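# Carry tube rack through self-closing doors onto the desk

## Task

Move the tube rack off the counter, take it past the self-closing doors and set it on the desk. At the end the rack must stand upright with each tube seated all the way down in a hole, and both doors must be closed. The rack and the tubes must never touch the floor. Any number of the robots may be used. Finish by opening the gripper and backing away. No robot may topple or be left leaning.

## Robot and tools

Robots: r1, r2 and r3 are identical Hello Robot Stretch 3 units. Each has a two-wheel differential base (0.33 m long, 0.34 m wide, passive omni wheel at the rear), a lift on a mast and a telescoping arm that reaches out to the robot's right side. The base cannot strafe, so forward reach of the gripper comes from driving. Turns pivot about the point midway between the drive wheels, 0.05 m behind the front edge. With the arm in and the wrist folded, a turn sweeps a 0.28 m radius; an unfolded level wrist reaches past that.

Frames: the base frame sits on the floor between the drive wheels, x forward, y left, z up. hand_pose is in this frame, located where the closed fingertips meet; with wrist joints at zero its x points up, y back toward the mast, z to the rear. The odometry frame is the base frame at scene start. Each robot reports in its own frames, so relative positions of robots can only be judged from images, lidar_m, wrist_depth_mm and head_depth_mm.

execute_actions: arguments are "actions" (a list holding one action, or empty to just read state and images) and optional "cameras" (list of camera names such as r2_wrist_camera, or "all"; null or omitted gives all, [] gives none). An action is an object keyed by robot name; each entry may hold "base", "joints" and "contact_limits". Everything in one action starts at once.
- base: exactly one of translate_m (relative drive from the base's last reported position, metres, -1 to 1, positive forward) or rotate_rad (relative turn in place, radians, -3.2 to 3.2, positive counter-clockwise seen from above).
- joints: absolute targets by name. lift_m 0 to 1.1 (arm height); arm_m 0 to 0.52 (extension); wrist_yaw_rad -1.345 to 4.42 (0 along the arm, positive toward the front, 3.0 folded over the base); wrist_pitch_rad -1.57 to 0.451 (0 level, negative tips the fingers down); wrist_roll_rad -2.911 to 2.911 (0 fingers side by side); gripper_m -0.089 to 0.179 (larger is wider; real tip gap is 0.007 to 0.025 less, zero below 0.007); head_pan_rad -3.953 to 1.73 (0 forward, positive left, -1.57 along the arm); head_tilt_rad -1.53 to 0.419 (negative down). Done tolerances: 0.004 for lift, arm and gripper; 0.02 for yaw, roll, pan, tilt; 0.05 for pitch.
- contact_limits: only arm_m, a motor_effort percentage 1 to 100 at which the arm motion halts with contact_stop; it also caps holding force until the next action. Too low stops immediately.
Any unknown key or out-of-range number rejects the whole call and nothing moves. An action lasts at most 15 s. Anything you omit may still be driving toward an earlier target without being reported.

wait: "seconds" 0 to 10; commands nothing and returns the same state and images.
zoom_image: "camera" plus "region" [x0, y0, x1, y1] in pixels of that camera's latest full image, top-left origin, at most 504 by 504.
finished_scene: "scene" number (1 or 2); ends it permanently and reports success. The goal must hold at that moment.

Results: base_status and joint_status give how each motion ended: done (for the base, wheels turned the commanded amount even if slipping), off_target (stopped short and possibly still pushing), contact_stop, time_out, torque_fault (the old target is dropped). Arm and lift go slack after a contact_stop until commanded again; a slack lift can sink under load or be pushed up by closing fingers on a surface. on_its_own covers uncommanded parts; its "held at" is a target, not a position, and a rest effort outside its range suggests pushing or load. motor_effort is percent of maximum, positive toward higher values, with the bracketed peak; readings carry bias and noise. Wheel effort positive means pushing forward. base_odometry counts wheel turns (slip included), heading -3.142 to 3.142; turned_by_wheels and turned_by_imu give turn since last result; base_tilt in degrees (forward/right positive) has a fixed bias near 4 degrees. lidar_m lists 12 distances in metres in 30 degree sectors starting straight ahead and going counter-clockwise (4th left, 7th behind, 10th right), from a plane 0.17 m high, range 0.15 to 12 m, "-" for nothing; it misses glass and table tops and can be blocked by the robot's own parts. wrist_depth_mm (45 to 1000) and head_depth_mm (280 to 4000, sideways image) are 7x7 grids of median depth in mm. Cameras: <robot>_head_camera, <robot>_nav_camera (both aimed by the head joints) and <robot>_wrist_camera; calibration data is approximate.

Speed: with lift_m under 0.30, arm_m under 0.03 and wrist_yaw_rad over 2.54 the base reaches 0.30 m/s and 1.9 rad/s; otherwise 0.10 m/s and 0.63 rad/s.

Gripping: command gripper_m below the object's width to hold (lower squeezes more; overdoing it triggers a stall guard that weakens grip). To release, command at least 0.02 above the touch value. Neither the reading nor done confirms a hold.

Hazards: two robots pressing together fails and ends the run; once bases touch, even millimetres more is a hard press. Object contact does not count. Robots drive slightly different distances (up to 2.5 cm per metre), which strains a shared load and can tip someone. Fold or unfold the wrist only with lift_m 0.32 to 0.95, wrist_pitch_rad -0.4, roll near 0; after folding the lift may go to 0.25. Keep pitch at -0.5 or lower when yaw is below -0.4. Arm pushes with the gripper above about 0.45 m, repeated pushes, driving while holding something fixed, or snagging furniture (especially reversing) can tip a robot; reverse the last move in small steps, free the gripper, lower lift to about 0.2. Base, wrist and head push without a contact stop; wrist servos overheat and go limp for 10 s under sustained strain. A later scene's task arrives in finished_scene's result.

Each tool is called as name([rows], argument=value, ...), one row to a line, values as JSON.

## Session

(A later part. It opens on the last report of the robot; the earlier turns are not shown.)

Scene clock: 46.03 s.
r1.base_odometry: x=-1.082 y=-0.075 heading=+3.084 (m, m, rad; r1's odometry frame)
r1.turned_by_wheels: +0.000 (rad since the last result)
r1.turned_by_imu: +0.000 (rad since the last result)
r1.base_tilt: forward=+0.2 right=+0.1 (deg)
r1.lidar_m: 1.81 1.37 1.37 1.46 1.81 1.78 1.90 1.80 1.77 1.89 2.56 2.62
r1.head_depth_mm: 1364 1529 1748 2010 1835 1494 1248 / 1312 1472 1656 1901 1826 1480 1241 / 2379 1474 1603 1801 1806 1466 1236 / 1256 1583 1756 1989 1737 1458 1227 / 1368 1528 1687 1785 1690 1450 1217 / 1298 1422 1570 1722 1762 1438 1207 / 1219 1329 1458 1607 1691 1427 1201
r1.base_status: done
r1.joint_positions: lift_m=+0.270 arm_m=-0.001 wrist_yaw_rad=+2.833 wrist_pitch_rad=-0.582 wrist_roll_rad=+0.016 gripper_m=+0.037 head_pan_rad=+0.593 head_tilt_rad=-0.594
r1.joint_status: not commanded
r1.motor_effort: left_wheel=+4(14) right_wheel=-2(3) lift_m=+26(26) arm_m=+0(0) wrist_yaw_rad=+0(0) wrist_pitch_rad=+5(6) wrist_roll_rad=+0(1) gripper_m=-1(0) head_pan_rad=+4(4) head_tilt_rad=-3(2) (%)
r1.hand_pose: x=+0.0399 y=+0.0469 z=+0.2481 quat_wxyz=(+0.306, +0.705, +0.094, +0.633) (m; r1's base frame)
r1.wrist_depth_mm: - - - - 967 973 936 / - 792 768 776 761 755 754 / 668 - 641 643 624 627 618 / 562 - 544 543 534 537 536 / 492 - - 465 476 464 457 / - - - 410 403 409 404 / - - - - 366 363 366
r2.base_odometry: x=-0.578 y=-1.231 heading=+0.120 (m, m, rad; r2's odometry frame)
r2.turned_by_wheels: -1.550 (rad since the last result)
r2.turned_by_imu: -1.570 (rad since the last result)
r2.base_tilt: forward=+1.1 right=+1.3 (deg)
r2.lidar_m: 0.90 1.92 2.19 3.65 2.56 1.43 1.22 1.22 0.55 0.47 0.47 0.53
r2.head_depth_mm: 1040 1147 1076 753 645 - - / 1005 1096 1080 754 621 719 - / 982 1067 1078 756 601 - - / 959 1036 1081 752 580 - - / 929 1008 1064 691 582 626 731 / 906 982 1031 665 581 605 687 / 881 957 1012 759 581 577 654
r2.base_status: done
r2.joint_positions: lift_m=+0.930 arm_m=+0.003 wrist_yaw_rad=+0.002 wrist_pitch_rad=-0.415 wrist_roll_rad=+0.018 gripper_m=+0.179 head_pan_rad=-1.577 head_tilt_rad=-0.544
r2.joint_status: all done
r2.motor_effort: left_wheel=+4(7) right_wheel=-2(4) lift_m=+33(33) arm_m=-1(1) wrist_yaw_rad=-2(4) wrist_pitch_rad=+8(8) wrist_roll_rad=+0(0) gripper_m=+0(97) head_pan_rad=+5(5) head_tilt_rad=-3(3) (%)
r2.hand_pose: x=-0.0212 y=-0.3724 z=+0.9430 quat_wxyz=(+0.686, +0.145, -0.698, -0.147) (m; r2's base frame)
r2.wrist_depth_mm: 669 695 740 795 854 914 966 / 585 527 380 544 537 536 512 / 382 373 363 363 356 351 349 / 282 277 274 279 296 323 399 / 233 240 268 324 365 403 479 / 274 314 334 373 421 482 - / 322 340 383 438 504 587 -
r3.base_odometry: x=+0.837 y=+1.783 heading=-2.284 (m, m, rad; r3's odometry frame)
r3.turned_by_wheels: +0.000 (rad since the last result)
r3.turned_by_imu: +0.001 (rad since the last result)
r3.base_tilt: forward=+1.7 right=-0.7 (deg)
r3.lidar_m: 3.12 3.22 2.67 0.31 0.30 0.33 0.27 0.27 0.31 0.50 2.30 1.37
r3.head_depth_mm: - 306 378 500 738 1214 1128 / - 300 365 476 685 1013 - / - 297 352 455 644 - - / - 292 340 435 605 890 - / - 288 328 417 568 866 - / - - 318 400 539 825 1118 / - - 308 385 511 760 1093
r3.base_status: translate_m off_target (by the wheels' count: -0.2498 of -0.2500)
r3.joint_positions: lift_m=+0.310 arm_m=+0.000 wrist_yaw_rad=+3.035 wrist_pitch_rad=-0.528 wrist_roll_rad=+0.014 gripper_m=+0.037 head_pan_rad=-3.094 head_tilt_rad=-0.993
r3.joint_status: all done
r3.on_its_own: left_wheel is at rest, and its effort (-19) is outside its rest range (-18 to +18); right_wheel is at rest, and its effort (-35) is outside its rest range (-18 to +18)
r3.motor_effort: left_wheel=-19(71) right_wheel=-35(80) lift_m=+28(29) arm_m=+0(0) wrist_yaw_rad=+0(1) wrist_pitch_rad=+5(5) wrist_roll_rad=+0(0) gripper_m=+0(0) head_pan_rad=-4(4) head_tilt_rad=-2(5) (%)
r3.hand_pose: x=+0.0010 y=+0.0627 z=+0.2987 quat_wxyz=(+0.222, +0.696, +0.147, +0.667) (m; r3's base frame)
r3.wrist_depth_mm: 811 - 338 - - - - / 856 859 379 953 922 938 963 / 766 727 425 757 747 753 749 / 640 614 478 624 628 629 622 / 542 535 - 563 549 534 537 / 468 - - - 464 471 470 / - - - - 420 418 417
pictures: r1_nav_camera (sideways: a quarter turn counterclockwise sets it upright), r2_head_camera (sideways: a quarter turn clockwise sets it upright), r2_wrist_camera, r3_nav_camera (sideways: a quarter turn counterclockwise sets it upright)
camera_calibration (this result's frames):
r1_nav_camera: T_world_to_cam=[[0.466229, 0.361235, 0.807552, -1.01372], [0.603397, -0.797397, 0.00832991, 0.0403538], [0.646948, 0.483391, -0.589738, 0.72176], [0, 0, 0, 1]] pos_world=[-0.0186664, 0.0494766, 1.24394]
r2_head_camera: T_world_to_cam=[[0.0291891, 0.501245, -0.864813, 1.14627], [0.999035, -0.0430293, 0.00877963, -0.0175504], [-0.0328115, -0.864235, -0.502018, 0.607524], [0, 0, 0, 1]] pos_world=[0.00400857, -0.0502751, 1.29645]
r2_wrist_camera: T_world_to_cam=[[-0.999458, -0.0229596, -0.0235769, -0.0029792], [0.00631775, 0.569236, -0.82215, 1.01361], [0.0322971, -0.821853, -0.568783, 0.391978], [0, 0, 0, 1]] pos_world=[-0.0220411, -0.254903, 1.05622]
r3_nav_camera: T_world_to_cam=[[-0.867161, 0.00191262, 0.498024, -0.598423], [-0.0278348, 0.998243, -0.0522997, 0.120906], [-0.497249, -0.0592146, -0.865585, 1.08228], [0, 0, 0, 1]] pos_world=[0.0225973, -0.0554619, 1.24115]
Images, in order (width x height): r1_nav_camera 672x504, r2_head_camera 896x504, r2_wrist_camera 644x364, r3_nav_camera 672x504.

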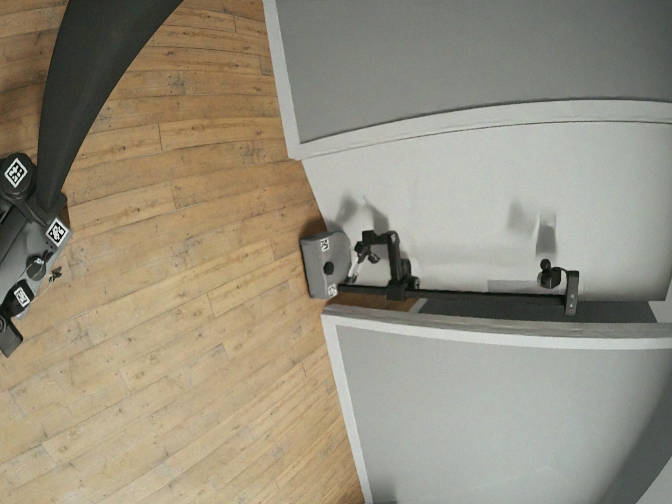

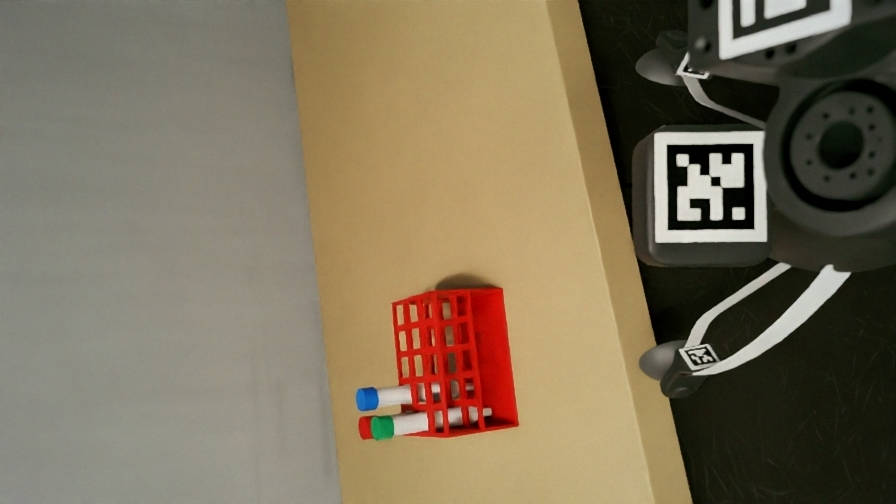

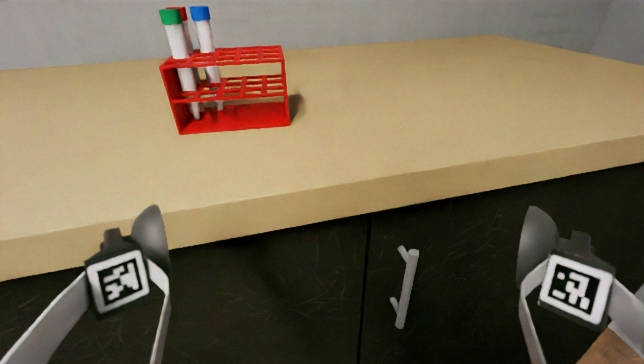

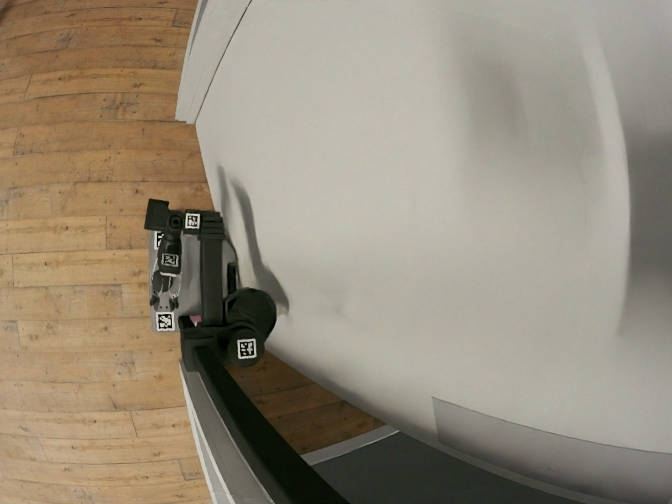

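execute_actions([
  {"r3":{"base":{"translate_m":-0.45}},"r1":{"base":{"translate_m":0.35}},"r2":{"base":{"rotate_rad":0.2},"joints":{"lift_m":1.06,"wrist_pitch_rad":-0.78}}},
], cameras=["r3_nav_camera","r2_head_camera"])

execute_actions([
  {"r3":{"base":{"rotate_rad":0.65}},"r1":{"base":{"rotate_rad":-2.24},"joints":{"head_pan_rad":-3.14}},"r2":{"joints":{"arm_m":0.25}}},
], cameras=["r3_nav_camera","r1_nav_camera","r2_wrist_camera"])

Scene clock: 85.67 s.
r1.base_odometry: x=-1.431 y=-0.055 heading=+3.084 (m, m, rad; r1's odometry frame)
r1.turned_by_wheels: +0.000 (rad since the last result)
r1.turned_by_imu: +0.002 (rad since the last result)
r1.base_tilt: forward=+0.2 right=+0.1 (deg)
r1.lidar_m: 1.54 1.26 1.29 1.25 1.83 2.06 2.20 2.01 1.97 2.10 2.33 2.29
r1.head_depth_mm: 1162 1306 1479 1715 1834 1487 1244 / 1121 1248 1405 1609 1760 1472 1237 / 1075 1194 1340 1530 1712 1466 1236 / 1063 1169 1303 1450 1646 1453 1225 / 2911 3205 3249 2324 1791 1449 1219 / 2868 3158 2736 1896 1760 1441 1212 / 1529 1680 1745 1833 1750 1424 1206
r1.base_status: done
r1.joint_positions: lift_m=+0.270 arm_m=-0.001 wrist_yaw_rad=+2.833 wrist_pitch_rad=-0.582 wrist_roll_rad=+0.016 gripper_m=+0.037 head_pan_rad=+0.593 head_tilt_rad=-0.594
r1.joint_status: not commanded
r1.motor_effort: left_wheel=+3(12) right_wheel=-2(4) lift_m=+26(26) arm_m=+0(0) wrist_yaw_rad=+0(0) wrist_pitch_rad=+5(5) wrist_roll_rad=-1(1) gripper_m=+0(1) head_pan_rad=+5(3) head_tilt_rad=-3(3) (%)
r1.hand_pose: x=+0.0399 y=+0.0469 z=+0.2481 quat_wxyz=(+0.306, +0.705, +0.094, +0.633) (m; r1's base frame)
r1.wrist_depth_mm: - - - - 991 983 907 / - 789 798 785 783 755 766 / 671 - 656 652 647 633 620 / 543 - 552 540 526 535 520 / 482 - - 465 471 470 459 / - - - 412 406 411 411 / - - - - 366 363 370
r2.base_odometry: x=-0.578 y=-1.231 heading=+0.319 (m, m, rad; r2's odometry frame)
r2.turned_by_wheels: +0.200 (rad since the last result)
r2.turned_by_imu: +0.202 (rad since the last result)
r2.base_tilt: forward=+1.1 right=+1.3 (deg)
r2.lidar_m: 1.92 1.95 2.52 3.64 1.90 1.29 1.22 0.72 0.49 0.46 0.47 0.61
r2.head_depth_mm: 938 1028 - - - - - / 928 1018 - - - - - / 922 1009 - - - - - / 919 997 1053 667 558 602 731 / 908 988 1042 725 581 610 717 / 901 985 1033 757 582 634 706 / 889 973 1021 757 582 603 693
r2.base_status: done
r2.joint_positions: lift_m=+1.060 arm_m=+0.003 wrist_yaw_rad=+0.002 wrist_pitch_rad=-0.789 wrist_roll_rad=+0.018 gripper_m=+0.179 head_pan_rad=-1.577 head_tilt_rad=-0.544
r2.joint_status: all done
r2.motor_effort: left_wheel=-3(5) right_wheel=+3(8) lift_m=+33(33) arm_m=-1(1) wrist_yaw_rad=-1(2) wrist_pitch_rad=+5(7) wrist_roll_rad=+0(0) gripper_m=-1(0) head_pan_rad=+4(4) head_tilt_rad=-2(2) (%)
r2.hand_pose: x=-0.0213 y=-0.3111 z=+0.9995 quat_wxyz=(+0.647, +0.270, -0.658, -0.274) (m; r2's base frame)
r2.wrist_depth_mm: 487 470 468 380 442 450 443 / 405 398 397 387 380 381 373 / 350 345 343 338 331 335 334 / 336 342 396 402 423 427 454 / 463 468 509 529 559 580 573 / 634 770 737 778 826 907 - / - - - - - - -
r3.base_odometry: x=+1.132 y=+2.123 heading=-2.284 (m, m, rad; r3's odometry frame)
r3.turned_by_wheels: +0.000 (rad since the last result)
r3.turned_by_imu: -0.002 (rad since the last result)
r3.base_tilt: forward=+1.7 right=-0.8 (deg)
r3.lidar_m: 1.53 0.42 0.40 0.87 0.90 1.19 0.30 0.24 0.24 0.26 0.41 3.07
r3.head_depth_mm: 1805 1996 1732 1515 1348 1208 1128 / 1811 1997 1749 1518 1351 1252 - / 1887 2047 1753 1519 1359 - - / 306 360 438 558 771 1135 - / 286 318 378 466 605 857 - / - 292 334 401 497 655 830 / - - 299 350 423 532 721
r3.base_status: done
r3.joint_positions: lift_m=+0.310 arm_m=+0.000 wrist_yaw_rad=+3.035 wrist_pitch_rad=-0.528 wrist_roll_rad=+0.014 gripper_m=+0.037 head_pan_rad=-3.094 head_tilt_rad=-0.993
r3.joint_status: not commanded
r3.motor_effort: left_wheel=-13(31) right_wheel=-10(50) lift_m=+27(27) arm_m=-1(0) wrist_yaw_rad=+0(0) wrist_pitch_rad=+5(5) wrist_roll_rad=+0(0) gripper_m=+0(0) head_pan_rad=-3(4) head_tilt_rad=-3(2) (%)
r3.hand_pose: x=+0.0010 y=+0.0627 z=+0.2987 quat_wxyz=(+0.222, +0.696, +0.147, +0.667) (m; r3's base frame)
r3.wrist_depth_mm: 789 - 867 892 696 416 363 / 849 859 898 952 716 423 413 / 760 765 763 755 705 471 718 / 633 632 628 620 624 539 624 / 539 542 - 561 554 537 537 / 487 - - - 459 472 470 / - - - - 421 418 417
pictures: r2_head_camera (sideways: a quarter turn clockwise sets it upright), r3_nav_camera (sideways: a quarter turn counterclockwise sets it upright)
camera_calibration (this result's frames):
r2_head_camera: T_world_to_cam=[[0.0291891, 0.501245, -0.864813, 1.14627], [0.999035, -0.0430293, 0.00877963, -0.0175504], [-0.0328115, -0.864235, -0.502018, 0.607524], [0, 0, 0, 1]] pos_world=[0.00400857, -0.0502751, 1.29645]
r3_nav_camera: T_world_to_cam=[[-0.867161, 0.00191261, 0.498024, -0.598423], [-0.0278348, 0.998243, -0.0522997, 0.120905], [-0.497249, -0.0592146, -0.865585, 1.08228], [0, 0, 0, 1]] pos_world=[0.0225973, -0.0554619, 1.24115]
Images, in order (width x height): r2_head_camera 896x504, r3_nav_camera 672x504.

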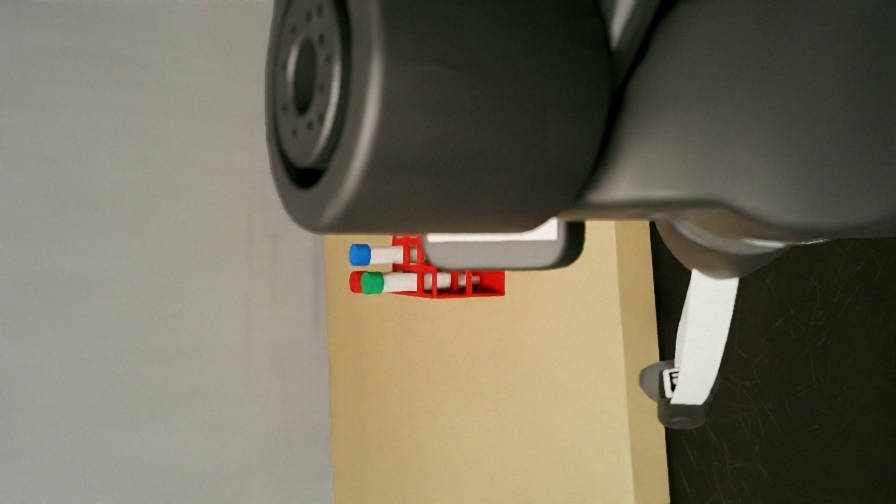

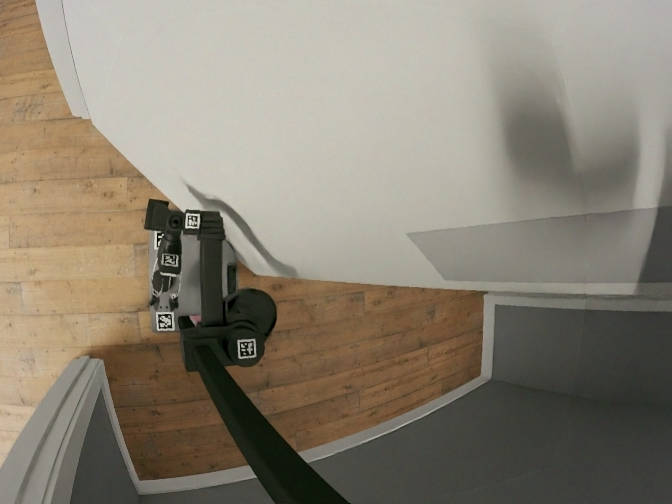

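Scene clock: 88.73 s.
r1.base_odometry: x=-1.431 y=-0.055 heading=+0.844 (m, m, rad; r1's odometry frame)
r1.turned_by_wheels: -2.240 (rad since the last result)
r1.turned_by_imu: -2.224 (rad since the last result)
r1.base_tilt: forward=+0.2 right=+0.2 (deg)
r1.lidar_m: 1.97 2.02 2.34 2.34 1.77 1.26 1.44 1.25 1.58 2.07 2.12 2.09
r1.head_depth_mm: 2582 1155 1226 1372 1585 1493 1248 / 2934 3205 3200 2190 1630 1482 1243 / 1477 3175 2996 2275 1807 1472 1232 / 1595 1771 1881 1907 1795 1460 1224 / 1402 1537 1707 1895 1780 1453 1223 / 1257 1364 1502 1667 1712 1441 1218 / 1129 1221 1333 1471 1601 1433 1204
r1.base_status: done
r1.joint_positions: lift_m=+0.270 arm_m=-0.001 wrist_yaw_rad=+2.833 wrist_pitch_rad=-0.582 wrist_roll_rad=+0.016 gripper_m=+0.037 head_pan_rad=-3.133 head_tilt_rad=-0.594
r1.joint_status: all done
r1.motor_effort: left_wheel=+3(14) right_wheel=-2(6) lift_m=+26(26) arm_m=+0(0) wrist_yaw_rad=+0(1) wrist_pitch_rad=+5(5) wrist_roll_rad=-1(0) gripper_m=-1(1) head_pan_rad=-4(55) head_tilt_rad=-3(3) (%)
r1.hand_pose: x=+0.0399 y=+0.0468 z=+0.2481 quat_wxyz=(+0.306, +0.705, +0.094, +0.633) (m; r1's base frame)
r1.wrist_depth_mm: - - - - 986 975 934 / - 790 793 789 744 777 737 / 646 - 647 635 641 619 615 / 554 - 546 542 533 532 527 / 486 - - 465 478 466 457 / - - - 411 403 410 407 / - - - - 371 361 366
r2.base_odometry: x=-0.578 y=-1.231 heading=+0.319 (m, m, rad; r2's odometry frame)
r2.turned_by_wheels: +0.000 (rad since the last result)
r2.turned_by_imu: +0.000 (rad since the last result)
r2.base_tilt: forward=+1.1 right=+1.3 (deg)
r2.lidar_m: 1.92 1.95 2.51 3.64 1.90 1.29 1.22 0.72 0.49 0.46 0.47 0.61
r2.head_depth_mm: 918 1039 1012 755 578 648 767 / 910 - 962 723 580 647 755 / 916 - - 689 581 637 742 / 916 994 1052 665 581 628 725 / 907 991 1040 696 582 618 719 / 898 981 1033 758 580 610 705 / 891 970 1022 756 580 602 698
r2.base_status: not commanded
r2.joint_positions: lift_m=+1.060 arm_m=+0.250 wrist_yaw_rad=+0.001 wrist_pitch_rad=-0.789 wrist_roll_rad=+0.018 gripper_m=+0.179 head_pan_rad=-1.577 head_tilt_rad=-0.544
r2.joint_status: all done
r2.motor_effort: left_wheel=-2(2) right_wheel=+4(4) lift_m=+32(33) arm_m=+2(3) wrist_yaw_rad=-1(2) wrist_pitch_rad=+5(5) wrist_roll_rad=+0(0) gripper_m=+0(0) head_pan_rad=+4(4) head_tilt_rad=-3(2) (%)
r2.hand_pose: x=-0.0214 y=-0.5581 z=+0.9994 quat_wxyz=(+0.647, +0.270, -0.658, -0.274) (m; r2's base frame)
r2.wrist_depth_mm: 485 475 461 460 449 436 436 / 401 399 382 369 381 376 365 / 349 345 331 229 313 329 325 / 307 305 292 212 244 286 286 / 272 279 264 255 255 260 261 / 252 239 243 238 238 235 - / 220 221 221 219 216 213 210
r3.base_odometry: x=+1.132 y=+2.123 heading=-1.634 (m, m, rad; r3's odometry frame)
r3.turned_by_wheels: +0.649 (rad since the last result)
r3.turned_by_imu: +0.637 (rad since the last result)
r3.base_tilt: forward=+1.8 right=-0.8 (deg)
r3.lidar_m: 0.40 0.43 0.87 0.93 1.35 0.32 0.27 0.27 0.31 0.51 3.51 1.51
r3.head_depth_mm: - 304 374 496 816 1217 1122 / - 301 363 473 681 1041 - / - 296 351 453 639 - - / - 292 339 435 602 889 - / - 289 329 416 570 874 - / - - 319 401 541 833 1121 / - - 309 386 514 771 1089
r3.base_status: done
r3.joint_positions: lift_m=+0.310 arm_m=+0.000 wrist_yaw_rad=+3.035 wrist_pitch_rad=-0.528 wrist_roll_rad=+0.014 gripper_m=+0.037 head_pan_rad=-3.094 head_tilt_rad=-0.993
r3.joint_status: not commanded
r3.on_its_own: left_wheel is at rest, and its effort (-28) is outside its rest range (-18 to +18)
r3.motor_effort: left_wheel=-28(38) right_wheel=-3(17) lift_m=+27(27) arm_m=+0(0) wrist_yaw_rad=+0(1) wrist_pitch_rad=+5(5) wrist_roll_rad=+0(0) gripper_m=+0(0) head_pan_rad=-5(4) head_tilt_rad=-2(3) (%)
r3.hand_pose: x=+0.0010 y=+0.0627 z=+0.2987 quat_wxyz=(+0.222, +0.696, +0.147, +0.667) (m; r3's base frame)
r3.wrist_depth_mm: - - - 990 875 772 702 / 929 946 941 948 906 843 767 / 753 745 754 756 753 737 720 / 637 634 623 626 628 622 601 / 540 541 - 561 550 535 519 / 487 - - - 457 466 469 / - - - - 418 417 416
pictures: r1_nav_camera (sideways: a quarter turn counterclockwise sets it upright), r2_wrist_camera, r3_nav_camera (sideways: a quarter turn counterclockwise sets it upright)
camera_calibration (this result's frames):
r1_nav_camera: T_world_to_cam=[[-0.58816, -0.0440731, 0.807543, -1.00727], [-0.0633449, 0.997957, 0.00832912, 0.044422], [-0.80626, -0.0462549, -0.58975, 0.73064], [0, 0, 0, 1]] pos_world=[-0.000538628, -0.0549293, 1.24394]
r2_wrist_camera: T_world_to_cam=[[-0.999489, -0.0118576, -0.0297, 0.00613111], [0.00669248, 0.830597, -0.556833, 1.04638], [0.0312714, -0.556747, -0.830093, 0.680587], [0, 0, 0, 1]] pos_world=[-0.0221578, -0.490137, 1.14779]
r3_nav_camera: T_world_to_cam=[[-0.867161, 0.00191261, 0.498024, -0.598423], [-0.0278348, 0.998243, -0.0522997, 0.120905], [-0.497249, -0.0592146, -0.865585, 1.08228], [0, 0, 0, 1]] pos_world=[0.0225973, -0.0554619, 1.24115]
Images, in order (width x height): r1_nav_camera 672x504, r2_wrist_camera 644x364, r3_nav_camera 672x504.

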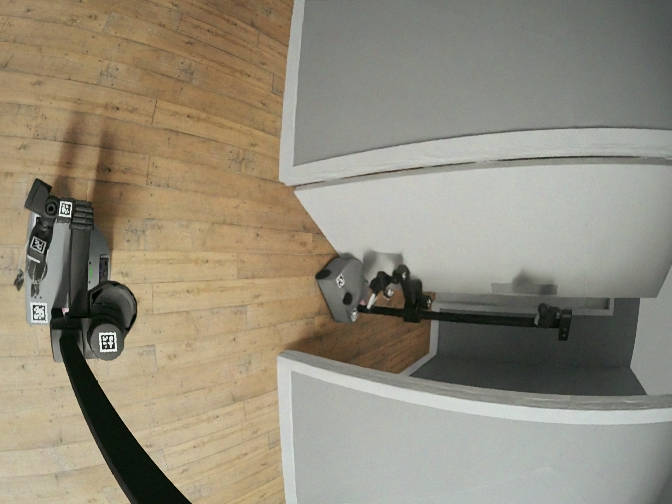

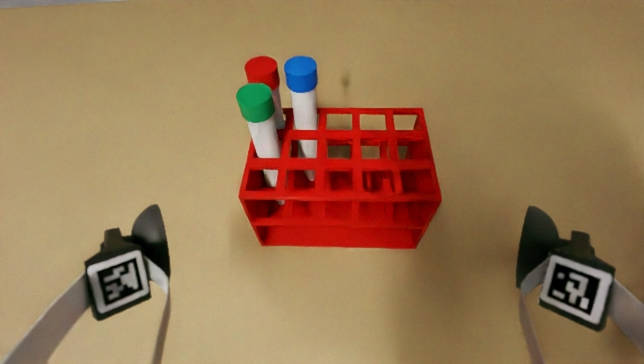

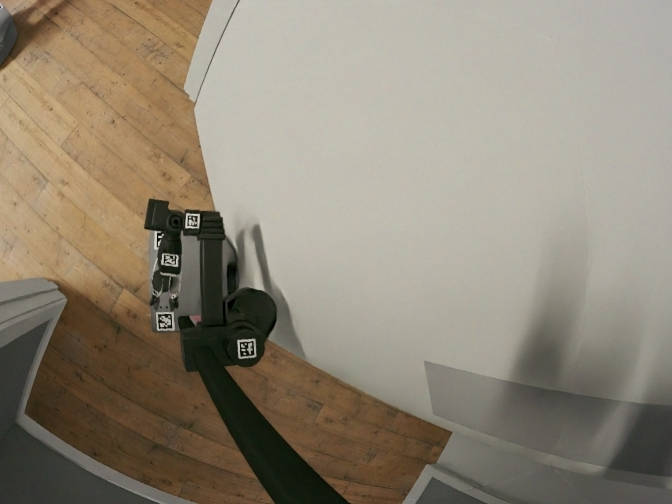

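execute_actions([
  {"r3":{"base":{"translate_m":-0.31}},"r1":{"base":{"rotate_rad":-0.11}},"r2":{"joints":{"arm_m":0.35}}},
], cameras=[])

execute_actions([
  {"r3":{"base":{"rotate_rad":0.75}},"r1":{"base":{"translate_m":-0.5}},"r2":{"joints":{"wrist_pitch_rad":-0.9}}},
], cameras=["r2_wrist_camera","r3_nav_camera"])

execute_actions([
  {"r3":{"base":{"translate_m":-0.22}},"r1":{"base":{"translate_m":-0.3},"joints":{"head_tilt_rad":-0.9}},"r2":{"joints":{"lift_m":1.045}}},
], cameras=["r3_nav_camera","r1_nav_camera","r2_wrist_camera"])

Scene clock: 104.70 s.
r1.base_odometry: x=-1.431 y=-0.055 heading=+0.734 (m, m, rad; r1's odometry frame)
r1.turned_by_wheels: -0.110 (rad since the last result)
r1.turned_by_imu: -0.107 (rad since the last result)
r1.base_tilt: forward=+0.2 right=+0.1 (deg)
r1.lidar_m: 1.97 1.98 2.43 2.33 2.03 1.28 1.26 1.25 1.44 2.06 2.07 2.18
r1.head_depth_mm: 1026 1144 1283 1454 1673 1492 1247 / 2498 1157 1268 1420 1645 1482 1237 / 3000 3276 3186 2274 1675 1467 1228 / 2939 3230 3334 2342 1796 1458 1232 / 2943 3251 2940 2132 1771 1454 1220 / 2951 3182 2117 2067 1761 1432 1214 / 1567 1641 1722 1828 1704 1426 1207
r1.base_status: done
r1.joint_positions: lift_m=+0.270 arm_m=-0.001 wrist_yaw_rad=+2.833 wrist_pitch_rad=-0.582 wrist_roll_rad=+0.016 gripper_m=+0.037 head_pan_rad=-3.133 head_tilt_rad=-0.594
r1.joint_status: not commanded
r1.motor_effort: left_wheel=+3(11) right_wheel=-2(7) lift_m=+26(26) arm_m=+0(1) wrist_yaw_rad=-1(0) wrist_pitch_rad=+5(5) wrist_roll_rad=-1(1) gripper_m=-1(1) head_pan_rad=-4(4) head_tilt_rad=-3(2) (%)
r1.hand_pose: x=+0.0399 y=+0.0468 z=+0.2481 quat_wxyz=(+0.306, +0.705, +0.094, +0.633) (m; r1's base frame)
r1.wrist_depth_mm: - - - - 993 985 - / - 793 797 774 765 770 762 / 656 - 635 638 626 615 625 / 546 - 546 541 530 546 536 / 486 - - 457 480 453 463 / - - - 415 404 410 405 / - - - - 369 364 366
r2.base_odometry: x=-0.578 y=-1.231 heading=+0.319 (m, m, rad; r2's odometry frame)
r2.turned_by_wheels: +0.000 (rad since the last result)
r2.turned_by_imu: +0.000 (rad since the last result)
r2.base_tilt: forward=+1.1 right=+1.3 (deg)
r2.lidar_m: 1.92 1.96 2.52 3.65 1.90 1.29 1.22 0.72 0.49 0.46 0.47 0.61
r2.head_depth_mm: 913 1053 1067 751 581 647 765 / 912 998 1074 754 581 648 753 / 902 - 1038 693 580 636 743 / 906 988 1019 675 581 628 730 / 911 987 1045 725 581 620 717 / 900 974 1036 757 583 612 708 / 892 970 1020 755 582 604 697
r2.base_status: not commanded
r2.joint_positions: lift_m=+1.060 arm_m=+0.350 wrist_yaw_rad=+0.001 wrist_pitch_rad=-0.789 wrist_roll_rad=+0.018 gripper_m=+0.179 head_pan_rad=-1.577 head_tilt_rad=-0.544
r2.joint_status: all done
r2.motor_effort: left_wheel=-2(2) right_wheel=+4(4) lift_m=+33(32) arm_m=+3(4) wrist_yaw_rad=-1(1) wrist_pitch_rad=+5(5) wrist_roll_rad=+0(0) gripper_m=-1(0) head_pan_rad=+5(4) head_tilt_rad=-2(2) (%)
r2.hand_pose: x=-0.0214 y=-0.6580 z=+0.9994 quat_wxyz=(+0.647, +0.270, -0.658, -0.274) (m; r2's base frame)
r2.wrist_depth_mm: 466 469 468 455 449 439 435 / 412 398 392 388 377 373 368 / 350 342 340 335 330 325 323 / 308 300 299 293 292 287 287 / 273 277 148 177 258 260 262 / 250 237 156 171 168 235 - / 220 222 174 155 168 215 210
r3.base_odometry: x=+1.151 y=+2.432 heading=-1.635 (m, m, rad; r3's odometry frame)
r3.turned_by_wheels: +0.000 (rad since the last result)
r3.turned_by_imu: -0.001 (rad since the last result)
r3.base_tilt: forward=+1.7 right=-0.8 (deg)
r3.lidar_m: 0.71 0.85 1.05 1.11 1.61 1.74 0.28 0.25 0.26 0.31 0.59 1.78
r3.head_depth_mm: 1626 1868 1732 1514 1345 1205 1133 / 327 1893 1745 1522 1346 1252 - / 296 346 429 587 1286 - - / - 315 384 493 681 985 - / - 298 349 433 573 822 - / - 286 318 387 495 683 943 / - - 297 349 435 576 855
r3.base_status: done
r3.joint_positions: lift_m=+0.310 arm_m=+0.000 wrist_yaw_rad=+3.035 wrist_pitch_rad=-0.528 wrist_roll_rad=+0.014 gripper_m=+0.037 head_pan_rad=-3.094 head_tilt_rad=-0.993
r3.joint_status: not commanded
r3.motor_effort: left_wheel=-14(30) right_wheel=-4(30) lift_m=+27(27) arm_m=+0(0) wrist_yaw_rad=+1(1) wrist_pitch_rad=+5(5) wrist_roll_rad=+0(0) gripper_m=+0(0) head_pan_rad=-3(2) head_tilt_rad=-2(2) (%)
r3.hand_pose: x=+0.0010 y=+0.0627 z=+0.2987 quat_wxyz=(+0.222, +0.696, +0.147, +0.667) (m; r3's base frame)
r3.wrist_depth_mm: - - - - - 944 848 / 956 932 937 927 957 927 871 / 763 758 751 748 743 745 749 / 628 628 630 624 632 627 623 / 543 543 - 564 551 534 530 / 489 - - - 459 471 472 / - - - - 421 418 417
pictures: none
No camera images: the call's "cameras" was empty. Leave "cameras" out to get every camera's image.

Scene clock: 107.93 s.
r1.base_odometry: x=-1.802 y=-0.390 heading=+0.735 (m, m, rad; r1's odometry frame)
r1.turned_by_wheels: +0.000 (rad since the last result)
r1.turned_by_imu: +0.002 (rad since the last result)
r1.base_tilt: forward=+0.2 right=+0.1 (deg)
r1.lidar_m: 2.46 2.48 2.46 2.15 1.19 0.78 1.31 0.89 0.86 1.66 2.16 2.63
r1.head_depth_mm: 1846 745 764 834 963 1153 1250 / 2340 2352 2453 2182 1002 1127 1243 / 2590 2822 3035 2365 1814 1464 1236 / 2554 2814 3014 2333 1797 1457 1224 / 2571 2842 3050 2289 1772 1451 1225 / 2448 2731 2983 1648 1598 1430 1210 / 2471 2706 2845 1558 1610 1436 1205
r1.base_status: done
r1.joint_positions: lift_m=+0.270 arm_m=-0.001 wrist_yaw_rad=+2.833 wrist_pitch_rad=-0.582 wrist_roll_rad=+0.016 gripper_m=+0.037 head_pan_rad=-3.133 head_tilt_rad=-0.594
r1.joint_status: not commanded
r1.motor_effort: left_wheel=+4(6) right_wheel=-2(7) lift_m=+26(26) arm_m=+0(0) wrist_yaw_rad=+0(0) wrist_pitch_rad=+5(6) wrist_roll_rad=-1(1) gripper_m=+0(0) head_pan_rad=-4(4) head_tilt_rad=-3(3) (%)
r1.hand_pose: x=+0.0398 y=+0.0468 z=+0.2481 quat_wxyz=(+0.306, +0.705, +0.094, +0.633) (m; r1's base frame)
r1.wrist_depth_mm: - - - - 984 930 930 / - 786 758 783 758 765 743 / 657 - 648 633 636 629 615 / 546 - 538 543 529 537 529 / 486 - - 463 479 458 463 / - - - 413 401 408 411 / - - - - 370 362 361
r2.base_odometry: x=-0.578 y=-1.231 heading=+0.319 (m, m, rad; r2's odometry frame)
r2.turned_by_wheels: +0.000 (rad since the last result)
r2.turned_by_imu: +0.000 (rad since the last result)
r2.base_tilt: forward=+1.1 right=+1.4 (deg)
r2.lidar_m: 1.92 1.95 2.52 3.64 1.90 1.30 1.22 0.72 0.49 0.46 0.47 0.61
r2.head_depth_mm: 918 1053 1072 753 580 646 764 / 908 990 1076 720 580 645 755 / 899 - 1077 696 580 635 741 / 906 989 1055 678 579 628 728 / 906 990 1046 708 581 620 719 / 896 977 1034 755 583 611 706 / 889 970 1019 756 583 603 697
r2.base_status: not commanded
r2.joint_positions: lift_m=+1.060 arm_m=+0.350 wrist_yaw_rad=+0.001 wrist_pitch_rad=-0.906 wrist_roll_rad=+0.018 gripper_m=+0.179 head_pan_rad=-1.577 head_tilt_rad=-0.544
r2.joint_status: all done
r2.motor_effort: left_wheel=-2(2) right_wheel=+4(4) lift_m=+32(32) arm_m=+4(2) wrist_yaw_rad=-1(1) wrist_pitch_rad=+4(5) wrist_roll_rad=+0(0) gripper_m=-1(0) head_pan_rad=+5(5) head_tilt_rad=-3(2) (%)
r2.hand_pose: x=-0.0215 y=-0.6337 z=+0.9817 quat_wxyz=(+0.630, +0.307, -0.641, -0.312) (m; r2's base frame)
r2.wrist_depth_mm: 378 372 364 357 354 345 339 / 335 329 321 318 313 311 307 / 301 295 285 289 287 282 280 / 268 269 139 175 207 257 252 / 248 249 158 197 168 237 238 / 231 222 179 183 152 214 - / 208 210 204 202 200 200 199
r3.base_odometry: x=+1.151 y=+2.432 heading=-0.885 (m, m, rad; r3's odometry frame)
r3.turned_by_wheels: +0.750 (rad since the last result)
r3.turned_by_imu: +0.737 (rad since the last result)
r3.base_tilt: forward=+1.7 right=-0.8 (deg)
r3.lidar_m: 1.05 1.05 1.24 1.74 0.39 0.29 0.28 0.29 0.39 1.33 1.30 0.71
r3.head_depth_mm: - 285 324 411 563 887 1127 / - 289 329 419 574 789 - / - 289 333 425 589 - - / - 292 338 433 601 906 - / - 294 343 441 618 1019 - / - 295 348 449 635 1088 1122 / - 295 352 457 652 1136 1104
r3.base_status: done
r3.joint_positions: lift_m=+0.310 arm_m=+0.000 wrist_yaw_rad=+3.035 wrist_pitch_rad=-0.528 wrist_roll_rad=+0.014 gripper_m=+0.037 head_pan_rad=-3.094 head_tilt_rad=-0.993
r3.joint_status: not commanded
r3.on_its_own: left_wheel is at rest, and its effort (-21) is outside its rest range (-18 to +18)
r3.motor_effort: left_wheel=-21(31) right_wheel=-3(14) lift_m=+28(27) arm_m=+0(0) wrist_yaw_rad=+1(0) wrist_pitch_rad=+5(5) wrist_roll_rad=+0(0) gripper_m=+0(0) head_pan_rad=-4(4) head_tilt_rad=-3(3) (%)
r3.hand_pose: x=+0.0010 y=+0.0627 z=+0.2987 quat_wxyz=(+0.222, +0.696, +0.147, +0.667) (m; r3's base frame)
r3.wrist_depth_mm: - - - - - - 951 / 947 952 949 927 931 951 911 / 730 762 757 744 756 745 745 / 373 627 626 617 628 625 627 / 369 542 - 559 553 532 532 / 348 - - - 459 471 468 / - - - - 419 421 423
pictures: r2_wrist_camera, r3_nav_camera (sideways: a quarter turn counterclockwise sets it upright)
camera_calibration (this result's frames):
r2_wrist_camera: T_world_to_cam=[[-0.999493, -0.00821002, -0.0307705, 0.00803237], [0.00672826, 0.889954, -0.456001, 1.03798], [0.0311281, -0.455976, -0.889447, 0.745877], [0, 0, 0, 1]] pos_world=[-0.0221733, -0.583589, 1.13699]
r3_nav_camera: T_world_to_cam=[[-0.867161, 0.00191261, 0.498024, -0.598423], [-0.0278348, 0.998243, -0.0522997, 0.120906], [-0.497249, -0.0592146, -0.865585, 1.08228], [0, 0, 0, 1]] pos_world=[0.0225973, -0.0554619, 1.24115]
Images, in order (width x height): r2_wrist_camera 644x364, r3_nav_camera 672x504.

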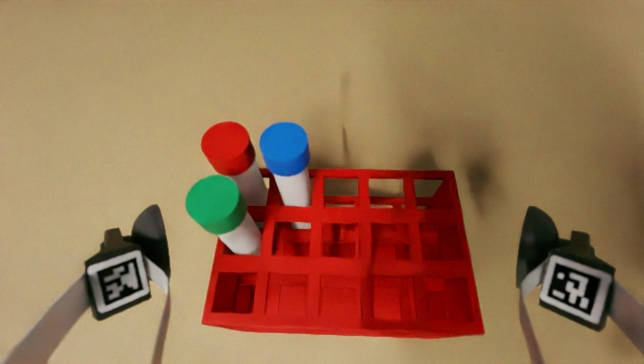

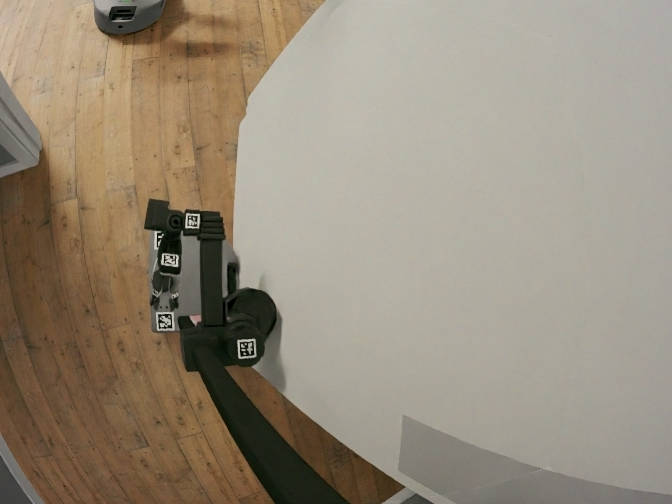

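Scene clock: 111.13 s.
r1.base_odometry: x=-2.025 y=-0.591 heading=+0.735 (m, m, rad; r1's odometry frame)
r1.turned_by_wheels: +0.000 (rad since the last result)
r1.turned_by_imu: +0.001 (rad since the last result)
r1.base_tilt: forward=+0.2 right=+0.1 (deg)
r1.lidar_m: 2.75 2.78 2.57 2.12 0.68 0.51 2.27 0.96 0.69 0.95 2.21 2.71
r1.head_depth_mm: 1773 1829 1866 707 810 1202 1144 / 2268 2305 2019 1683 964 1166 1132 / 2495 2497 1991 1671 1445 1239 - / 2453 2459 1977 1658 1425 1245 - / 2470 2433 1948 1628 1409 1231 1145 / 2406 2399 1943 1623 1395 1221 1118 / 2430 2369 1912 1508 1392 1219 1085
r1.base_status: done
r1.joint_positions: lift_m=+0.270 arm_m=-0.001 wrist_yaw_rad=+2.833 wrist_pitch_rad=-0.582 wrist_roll_rad=+0.016 gripper_m=+0.037 head_pan_rad=-3.133 head_tilt_rad=-0.889
r1.joint_status: all done
r1.motor_effort: left_wheel=+4(9) right_wheel=-2(6) lift_m=+26(27) arm_m=+1(0) wrist_yaw_rad=+0(1) wrist_pitch_rad=+5(6) wrist_roll_rad=-1(1) gripper_m=-2(1) head_pan_rad=-4(4) head_tilt_rad=-5(31) (%)
r1.hand_pose: x=+0.0398 y=+0.0468 z=+0.2481 quat_wxyz=(+0.306, +0.705, +0.094, +0.633) (m; r1's base frame)
r1.wrist_depth_mm: - - - - 980 934 950 / - 793 790 780 768 765 764 / 649 - 646 644 640 627 609 / 560 - 555 542 525 530 522 / 479 - - 470 472 467 462 / - - - 417 408 413 408 / - - - - 375 366 364
r2.base_odometry: x=-0.578 y=-1.231 heading=+0.319 (m, m, rad; r2's odometry frame)
r2.turned_by_wheels: +0.000 (rad since the last result)
r2.turned_by_imu: +0.000 (rad since the last result)
r2.base_tilt: forward=+1.1 right=+1.3 (deg)
r2.lidar_m: 1.92 1.95 2.51 3.65 1.90 1.30 1.22 0.72 0.50 0.46 0.47 0.61
r2.head_depth_mm: 928 1050 1072 751 580 647 768 / 920 - 1014 724 578 645 754 / 911 - 1089 692 580 639 742 / 916 1003 1065 671 581 629 732 / 906 986 1039 727 581 619 716 / 899 979 1030 758 584 612 704 / 890 974 1028 758 582 601 693
r2.base_status: not commanded
r2.joint_positions: lift_m=+1.045 arm_m=+0.350 wrist_yaw_rad=+0.001 wrist_pitch_rad=-0.907 wrist_roll_rad=+0.018 gripper_m=+0.179 head_pan_rad=-1.577 head_tilt_rad=-0.544
r2.joint_status: all done
r2.motor_effort: left_wheel=-3(3) right_wheel=+4(4) lift_m=+15(28) arm_m=+2(2) wrist_yaw_rad=-1(1) wrist_pitch_rad=+4(4) wrist_roll_rad=+0(0) gripper_m=-1(0) head_pan_rad=+5(4) head_tilt_rad=-2(2) (%)
r2.hand_pose: x=-0.0215 y=-0.6336 z=+0.9675 quat_wxyz=(+0.630, +0.307, -0.641, -0.313) (m; r2's base frame)
r2.wrist_depth_mm: 354 350 341 338 333 325 323 / 317 309 303 299 293 292 288 / 281 277 121 264 266 263 262 / 255 252 113 159 169 242 237 / 234 234 144 183 152 220 221 / 218 208 155 172 164 151 - / 196 198 191 188 187 187 187
r3.base_odometry: x=+1.012 y=+2.602 heading=-0.885 (m, m, rad; r3's odometry frame)
r3.turned_by_wheels: +0.000 (rad since the last result)
r3.turned_by_imu: -0.001 (rad since the last result)
r3.base_tilt: forward=+1.7 right=-0.8 (deg)
r3.lidar_m: 1.26 1.27 1.50 1.72 1.59 0.33 0.27 0.27 0.30 0.47 1.12 0.90
r3.head_depth_mm: - 312 390 519 775 1211 1126 / - 305 372 489 709 1066 - / - 299 357 461 654 - - / - 293 341 437 607 891 - / - 288 328 415 566 857 - / - - 316 396 532 804 1109 / - - 307 379 498 733 1088
r3.base_status: done
r3.joint_positions: lift_m=+0.310 arm_m=+0.000 wrist_yaw_rad=+3.035 wrist_pitch_rad=-0.528 wrist_roll_rad=+0.014 gripper_m=+0.037 head_pan_rad=-3.094 head_tilt_rad=-0.993
r3.joint_status: not commanded
r3.motor_effort: left_wheel=-10(37) right_wheel=-4(27) lift_m=+27(27) arm_m=+0(0) wrist_yaw_rad=+0(1) wrist_pitch_rad=+5(5) wrist_roll_rad=+0(0) gripper_m=+0(0) head_pan_rad=-4(5) head_tilt_rad=-2(2) (%)
r3.hand_pose: x=+0.0010 y=+0.0627 z=+0.2987 quat_wxyz=(+0.222, +0.696, +0.147, +0.667) (m; r3's base frame)
r3.wrist_depth_mm: - - - - - - - / 949 943 932 936 935 934 927 / 755 768 743 750 750 740 739 / 630 631 628 631 623 631 635 / 541 543 - 564 559 535 539 / 481 - - - 461 472 467 / - - - - 422 421 420
pictures: r1_nav_camera (sideways: a quarter turn counterclockwise sets it upright), r2_wrist_camera, r3_nav_camera (sideways: a quarter turn counterclockwise sets it upright)
camera_calibration (this result's frames):
r1_nav_camera: T_world_to_cam=[[-0.798045, -0.0457515, 0.600858, -0.736641], [-0.0632533, 0.997965, -0.00802277, 0.0657098], [-0.599269, -0.0444088, -0.799315, 1.00194], [0, 0, 0, 1]] pos_world=[0.0167142, -0.0547837, 1.24401]
r2_wrist_camera: T_world_to_cam=[[-0.999493, -0.00818805, -0.0307756, 0.00761719], [0.00672852, 0.89027, -0.455383, 1.03101], [0.0311273, -0.455359, -0.889764, 0.734067], [0, 0, 0, 1]] pos_world=[-0.0221734, -0.583548, 1.12288]
r3_nav_camera: T_world_to_cam=[[-0.867161, 0.00191261, 0.498024, -0.598423], [-0.0278348, 0.998243, -0.0522997, 0.120905], [-0.497249, -0.0592146, -0.865585, 1.08228], [0, 0, 0, 1]] pos_world=[0.0225973, -0.0554619, 1.24115]
Images, in order (width x height): r1_nav_camera 672x504, r2_wrist_camera 644x364, r3_nav_camera 672x504.

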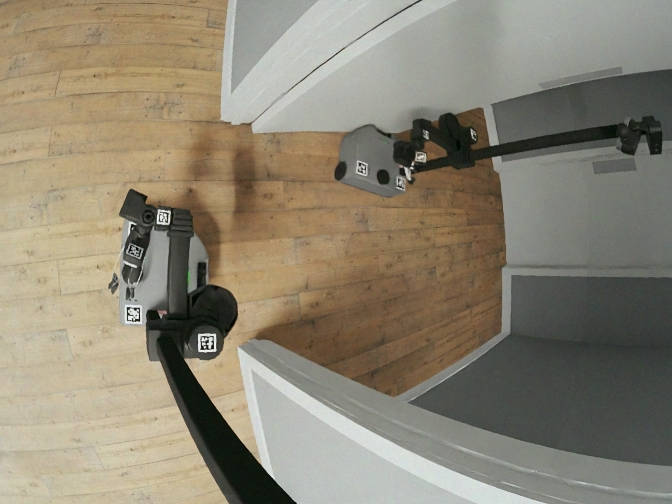

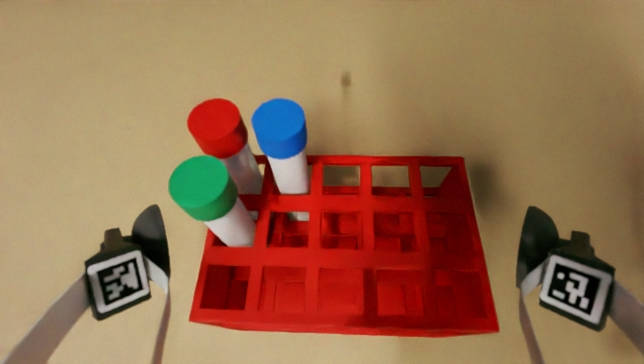

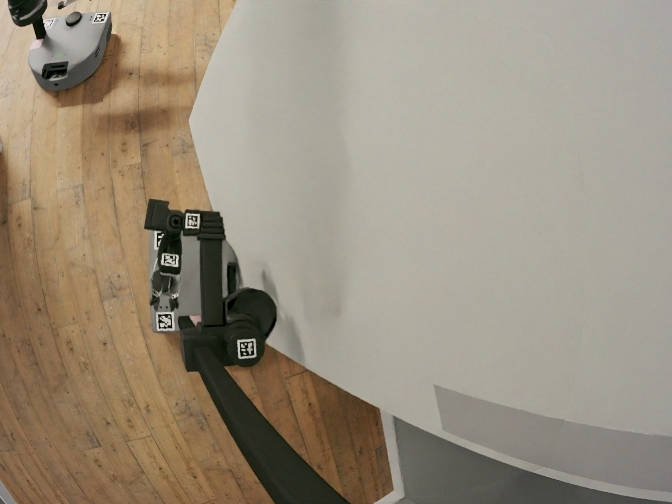

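execute_actions([
  {"r3":{"base":{"translate_m":-0.06}},"r1":{"base":{"translate_m":-0.5}},"r2":{"joints":{"lift_m":1.04,"gripper_m":0.083}}},
], cameras=["r2_wrist_camera"])

execute_actions([
  {"r1":{"base":{"rotate_rad":0.08}},"r2":{"joints":{"lift_m":1.07}}},
], cameras=["r1_nav_camera","r2_wrist_camera"])

Scene clock: 118.67 s.
r1.base_odometry: x=-2.396 y=-0.926 heading=+0.735 (m, m, rad; r1's odometry frame)
r1.turned_by_wheels: +0.000 (rad since the last result)
r1.turned_by_imu: +0.002 (rad since the last result)
r1.base_tilt: forward=+0.2 right=+0.2 (deg)
r1.lidar_m: 3.23 3.27 2.73 0.25 0.27 1.05 2.07 0.75 0.74 0.61 0.65 2.80
r1.head_depth_mm: 1625 1679 1727 1657 1453 1266 1149 / 1978 2143 1969 1681 1438 1262 1131 / 2017 2306 1998 1680 1426 1246 - / 2003 2262 1979 1646 1421 1249 - / 2027 2287 1947 1635 1411 1237 1152 / 2002 2240 1942 1614 1393 1231 1123 / 1988 2216 1906 1613 1390 1216 1097
r1.base_status: done
r1.joint_positions: lift_m=+0.270 arm_m=-0.001 wrist_yaw_rad=+2.833 wrist_pitch_rad=-0.582 wrist_roll_rad=+0.016 gripper_m=+0.037 head_pan_rad=-3.133 head_tilt_rad=-0.890
r1.joint_status: not commanded
r1.motor_effort: left_wheel=+3(8) right_wheel=-2(5) lift_m=+26(26) arm_m=-1(0) wrist_yaw_rad=+0(1) wrist_pitch_rad=+5(5) wrist_roll_rad=-1(1) gripper_m=-1(0) head_pan_rad=-4(4) head_tilt_rad=-5(5) (%)
r1.hand_pose: x=+0.0398 y=+0.0468 z=+0.2481 quat_wxyz=(+0.306, +0.705, +0.094, +0.633) (m; r1's base frame)
r1.wrist_depth_mm: - 273 286 931 993 993 971 / - 301 313 770 783 777 745 / 641 - 353 602 623 629 618 / 547 - 404 522 532 529 529 / 487 - - 469 476 462 462 / - - - 411 409 409 402 / - - - - 370 363 364
r2.base_odometry: x=-0.578 y=-1.231 heading=+0.319 (m, m, rad; r2's odometry frame)
r2.turned_by_wheels: +0.000 (rad since the last result)
r2.turned_by_imu: +0.000 (rad since the last result)
r2.base_tilt: forward=+1.0 right=+1.3 (deg)
r2.lidar_m: 1.92 1.95 2.52 3.65 1.89 1.29 1.22 0.72 0.49 0.46 0.47 0.61
r2.head_depth_mm: 932 - 1072 752 579 646 768 / 920 - 1009 753 579 646 754 / 913 - 1012 691 580 635 742 / 920 1001 1051 686 582 627 727 / 908 990 1044 721 581 620 720 / 897 982 1030 759 581 611 705 / 894 974 1020 757 583 604 695
r2.base_status: not commanded
r2.joint_positions: lift_m=+1.040 arm_m=+0.350 wrist_yaw_rad=+0.001 wrist_pitch_rad=-0.912 wrist_roll_rad=+0.018 gripper_m=+0.084 head_pan_rad=-1.577 head_tilt_rad=-0.544
r2.joint_status: all done
r2.motor_effort: left_wheel=-3(2) right_wheel=+3(4) lift_m=+15(16) arm_m=+3(3) wrist_yaw_rad=-1(1) wrist_pitch_rad=+6(6) wrist_roll_rad=+0(0) gripper_m=-22(100) head_pan_rad=+4(4) head_tilt_rad=-2(3) (%)
r2.hand_pose: x=-0.0215 y=-0.6325 z=+0.9619 quat_wxyz=(+0.630, +0.309, -0.640, -0.314) (m; r2's base frame)
r2.wrist_depth_mm: 341 337 330 329 323 314 309 / 302 296 296 293 287 283 279 / 273 267 113 259 261 256 254 / 248 242 130 148 168 233 230 / 225 229 136 177 174 150 212 / 208 - 155 167 157 136 197 / 195 191 185 184 183 183 184
r3.base_odometry: x=+0.974 y=+2.649 heading=-0.885 (m, m, rad; r3's odometry frame)
r3.turned_by_wheels: +0.000 (rad since the last result)
r3.turned_by_imu: +0.001 (rad since the last result)
r3.base_tilt: forward=+1.7 right=-0.8 (deg)
r3.lidar_m: 1.31 1.32 1.56 1.71 1.47 0.36 0.27 0.27 0.29 0.41 3.91 0.75
r3.head_depth_mm: 290 332 418 570 1309 1208 1128 / - 315 394 521 770 1229 - / - 303 370 481 687 - - / - 297 349 446 618 904 - / - 290 331 416 562 845 - / - - 314 390 515 761 1086 / - - 302 367 475 676 1069
r3.base_status: done
r3.joint_positions: lift_m=+0.310 arm_m=+0.000 wrist_yaw_rad=+3.035 wrist_pitch_rad=-0.528 wrist_roll_rad=+0.014 gripper_m=+0.037 head_pan_rad=-3.094 head_tilt_rad=-0.993
r3.joint_status: not commanded
r3.motor_effort: left_wheel=-9(21) right_wheel=-2(24) lift_m=+27(27) arm_m=+0(0) wrist_yaw_rad=+1(0) wrist_pitch_rad=+5(5) wrist_roll_rad=+0(0) gripper_m=+0(0) head_pan_rad=-3(3) head_tilt_rad=-2(2) (%)
r3.hand_pose: x=+0.0010 y=+0.0627 z=+0.2987 quat_wxyz=(+0.222, +0.696, +0.147, +0.667) (m; r3's base frame)
r3.wrist_depth_mm: - - - - - - - / 959 944 937 949 937 925 926 / 761 746 763 758 744 747 745 / 632 629 632 634 627 627 625 / 543 537 - 567 544 536 534 / 488 - - - 454 470 470 / - - - - 420 415 418
pictures: r2_wrist_camera
camera_calibration (this result's frames):
r2_wrist_camera: T_world_to_cam=[[-0.999493, -0.00804266, -0.0308093, 0.00757454], [0.00672565, 0.892422, -0.451152, 1.0248], [0.0311233, -0.451131, -0.891915, 0.734235], [0, 0, 0, 1]] pos_world=[-0.0221736, -0.583256, 1.11745]
Images, in order (width x height): r2_wrist_camera 644x364.

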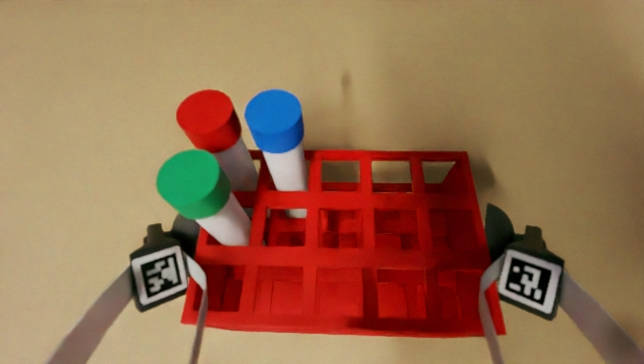

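Scene clock: 119.73 s.
r1.base_odometry: x=-2.396 y=-0.926 heading=+0.815 (m, m, rad; r1's odometry frame)
r1.turned_by_wheels: +0.080 (rad since the last result)
r1.turned_by_imu: +0.080 (rad since the last result)
r1.base_tilt: forward=+0.2 right=+0.1 (deg)
r1.lidar_m: 3.22 3.32 0.28 0.25 0.87 1.12 2.25 0.74 0.70 0.61 2.32 2.99
r1.head_depth_mm: 1940 1956 1920 1691 1456 1267 1143 / 1995 2291 2019 1677 1443 1254 1126 / 1984 2279 1983 1664 1433 1251 - / 2006 2277 1969 1650 1421 1239 - / 2037 2275 1954 1639 1415 1233 1143 / 2014 2256 1924 1621 1397 1229 1121 / 2001 2233 1907 1613 1381 1226 1097
r1.base_status: done
r1.joint_positions: lift_m=+0.270 arm_m=-0.001 wrist_yaw_rad=+2.833 wrist_pitch_rad=-0.582 wrist_roll_rad=+0.016 gripper_m=+0.037 head_pan_rad=-3.133 head_tilt_rad=-0.890
r1.joint_status: not commanded
r1.motor_effort: left_wheel=-3(8) right_wheel=+3(4) lift_m=+26(26) arm_m=+1(0) wrist_yaw_rad=+0(0) wrist_pitch_rad=+5(5) wrist_roll_rad=-1(1) gripper_m=+0(0) head_pan_rad=-4(4) head_tilt_rad=-5(5) (%)
r1.hand_pose: x=+0.0398 y=+0.0468 z=+0.2481 quat_wxyz=(+0.306, +0.705, +0.094, +0.633) (m; r1's base frame)
r1.wrist_depth_mm: - 720 279 320 958 976 974 / - 802 310 358 779 771 747 / 647 - 357 411 627 632 624 / 555 - 434 487 532 529 537 / 492 - - 467 478 466 455 / - - - 414 403 415 407 / - - - - 366 367 363
r2.base_odometry: x=-0.578 y=-1.231 heading=+0.319 (m, m, rad; r2's odometry frame)
r2.turned_by_wheels: +0.000 (rad since the last result)
r2.turned_by_imu: +0.000 (rad since the last result)
r2.base_tilt: forward=+1.1 right=+1.3 (deg)
r2.lidar_m: 1.92 1.95 2.51 3.64 1.90 1.30 1.22 0.72 0.50 0.46 0.47 0.61
r2.head_depth_mm: 916 1042 1075 751 577 645 767 / 903 - 1070 753 580 646 752 / 902 - 1035 668 581 636 741 / 905 987 857 671 580 626 731 / 909 990 1041 723 581 618 716 / 904 986 1033 759 582 611 705 / 895 971 1023 755 581 603 696
r2.base_status: not commanded
r2.joint_positions: lift_m=+1.069 arm_m=+0.350 wrist_yaw_rad=+0.001 wrist_pitch_rad=-0.912 wrist_roll_rad=+0.018 gripper_m=+0.084 head_pan_rad=-1.577 head_tilt_rad=-0.544
r2.joint_status: all done
r2.motor_effort: left_wheel=-2(3) right_wheel=+4(4) lift_m=+33(35) arm_m=+2(2) wrist_yaw_rad=-1(1) wrist_pitch_rad=+7(7) wrist_roll_rad=+0(0) gripper_m=-22(22) head_pan_rad=+4(3) head_tilt_rad=-3(3) (%)
r2.hand_pose: x=-0.0215 y=-0.6324 z=+0.9908 quat_wxyz=(+0.629, +0.309, -0.640, -0.314) (m; r2's base frame)
r2.wrist_depth_mm: 389 384 375 371 363 359 354 / 347 338 334 334 326 319 316 / 310 305 113 295 295 290 285 / 280 273 130 148 167 264 263 / 258 258 137 177 174 150 242 / 237 - 146 166 157 136 225 / 223 218 210 210 207 209 210
r3.base_odometry: x=+0.974 y=+2.649 heading=-0.885 (m, m, rad; r3's odometry frame)
r3.turned_by_wheels: +0.000 (rad since the last result)
r3.turned_by_imu: +0.000 (rad since the last result)
r3.base_tilt: forward=+1.7 right=-0.8 (deg)
r3.lidar_m: 1.31 1.32 1.57 1.71 1.48 0.36 0.27 0.27 0.28 0.41 3.91 0.75
r3.head_depth_mm: 290 332 418 570 1306 1217 1130 / - 315 394 522 774 1226 - / - 303 370 481 686 - - / - 297 349 447 619 902 - / - 290 331 416 563 847 - / - - 313 390 515 759 1085 / - - 303 367 476 679 1069
r3.base_status: not commanded
r3.joint_positions: lift_m=+0.310 arm_m=+0.000 wrist_yaw_rad=+3.035 wrist_pitch_rad=-0.528 wrist_roll_rad=+0.014 gripper_m=+0.037 head_pan_rad=-3.094 head_tilt_rad=-0.993
r3.joint_status: not commanded
r3.motor_effort: left_wheel=-9(9) right_wheel=-1(2) lift_m=+27(27) arm_m=+0(0) wrist_yaw_rad=+1(0) wrist_pitch_rad=+5(4) wrist_roll_rad=+0(0) gripper_m=+0(0) head_pan_rad=-4(5) head_tilt_rad=-2(3) (%)
r3.hand_pose: x=+0.0010 y=+0.0627 z=+0.2987 quat_wxyz=(+0.222, +0.696, +0.147, +0.667) (m; r3's base frame)
r3.wrist_depth_mm: - - - - - - - / 955 938 945 949 933 938 933 / 757 749 745 751 753 751 736 / 632 626 627 629 623 617 626 / 540 542 - 555 553 537 536 / 482 - - - 459 470 470 / - - - - 419 420 418
pictures: r1_nav_camera (sideways: a quarter turn counterclockwise sets it upright), r2_wrist_camera
camera_calibration (this result's frames):
r1_nav_camera: T_world_to_cam=[[-0.798212, -0.045675, 0.600643, -0.73636], [-0.0631538, 0.997971, -0.00803756, 0.0657285], [-0.599057, -0.0443486, -0.799477, 1.00215], [0, 0, 0, 1]] pos_world=[0.0167245, -0.0547846, 1.24401]
r2_wrist_camera: T_world_to_cam=[[-0.999493, -0.00801911, -0.0308147, 0.00848641], [0.00672637, 0.892751, -0.4505, 1.03726], [0.0311225, -0.450479, -0.892244, 0.760827], [0, 0, 0, 1]] pos_world=[-0.0221737, -0.583212, 1.14639]
Images, in order (width x height): r1_nav_camera 672x504, r2_wrist_camera 644x364.

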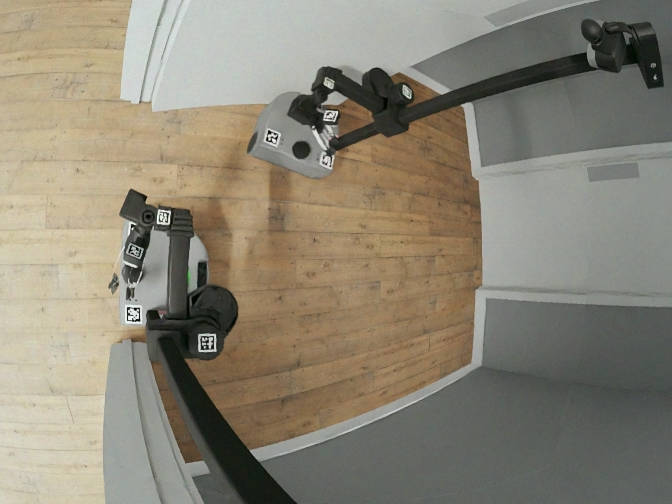

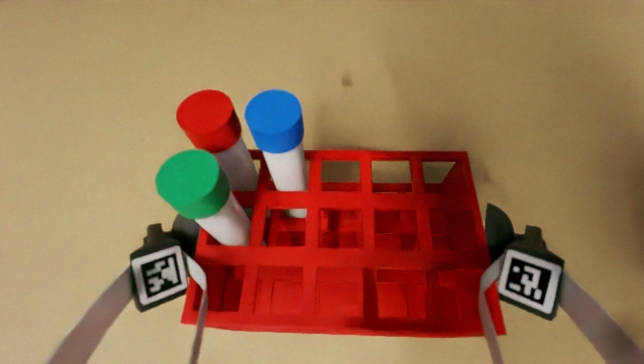

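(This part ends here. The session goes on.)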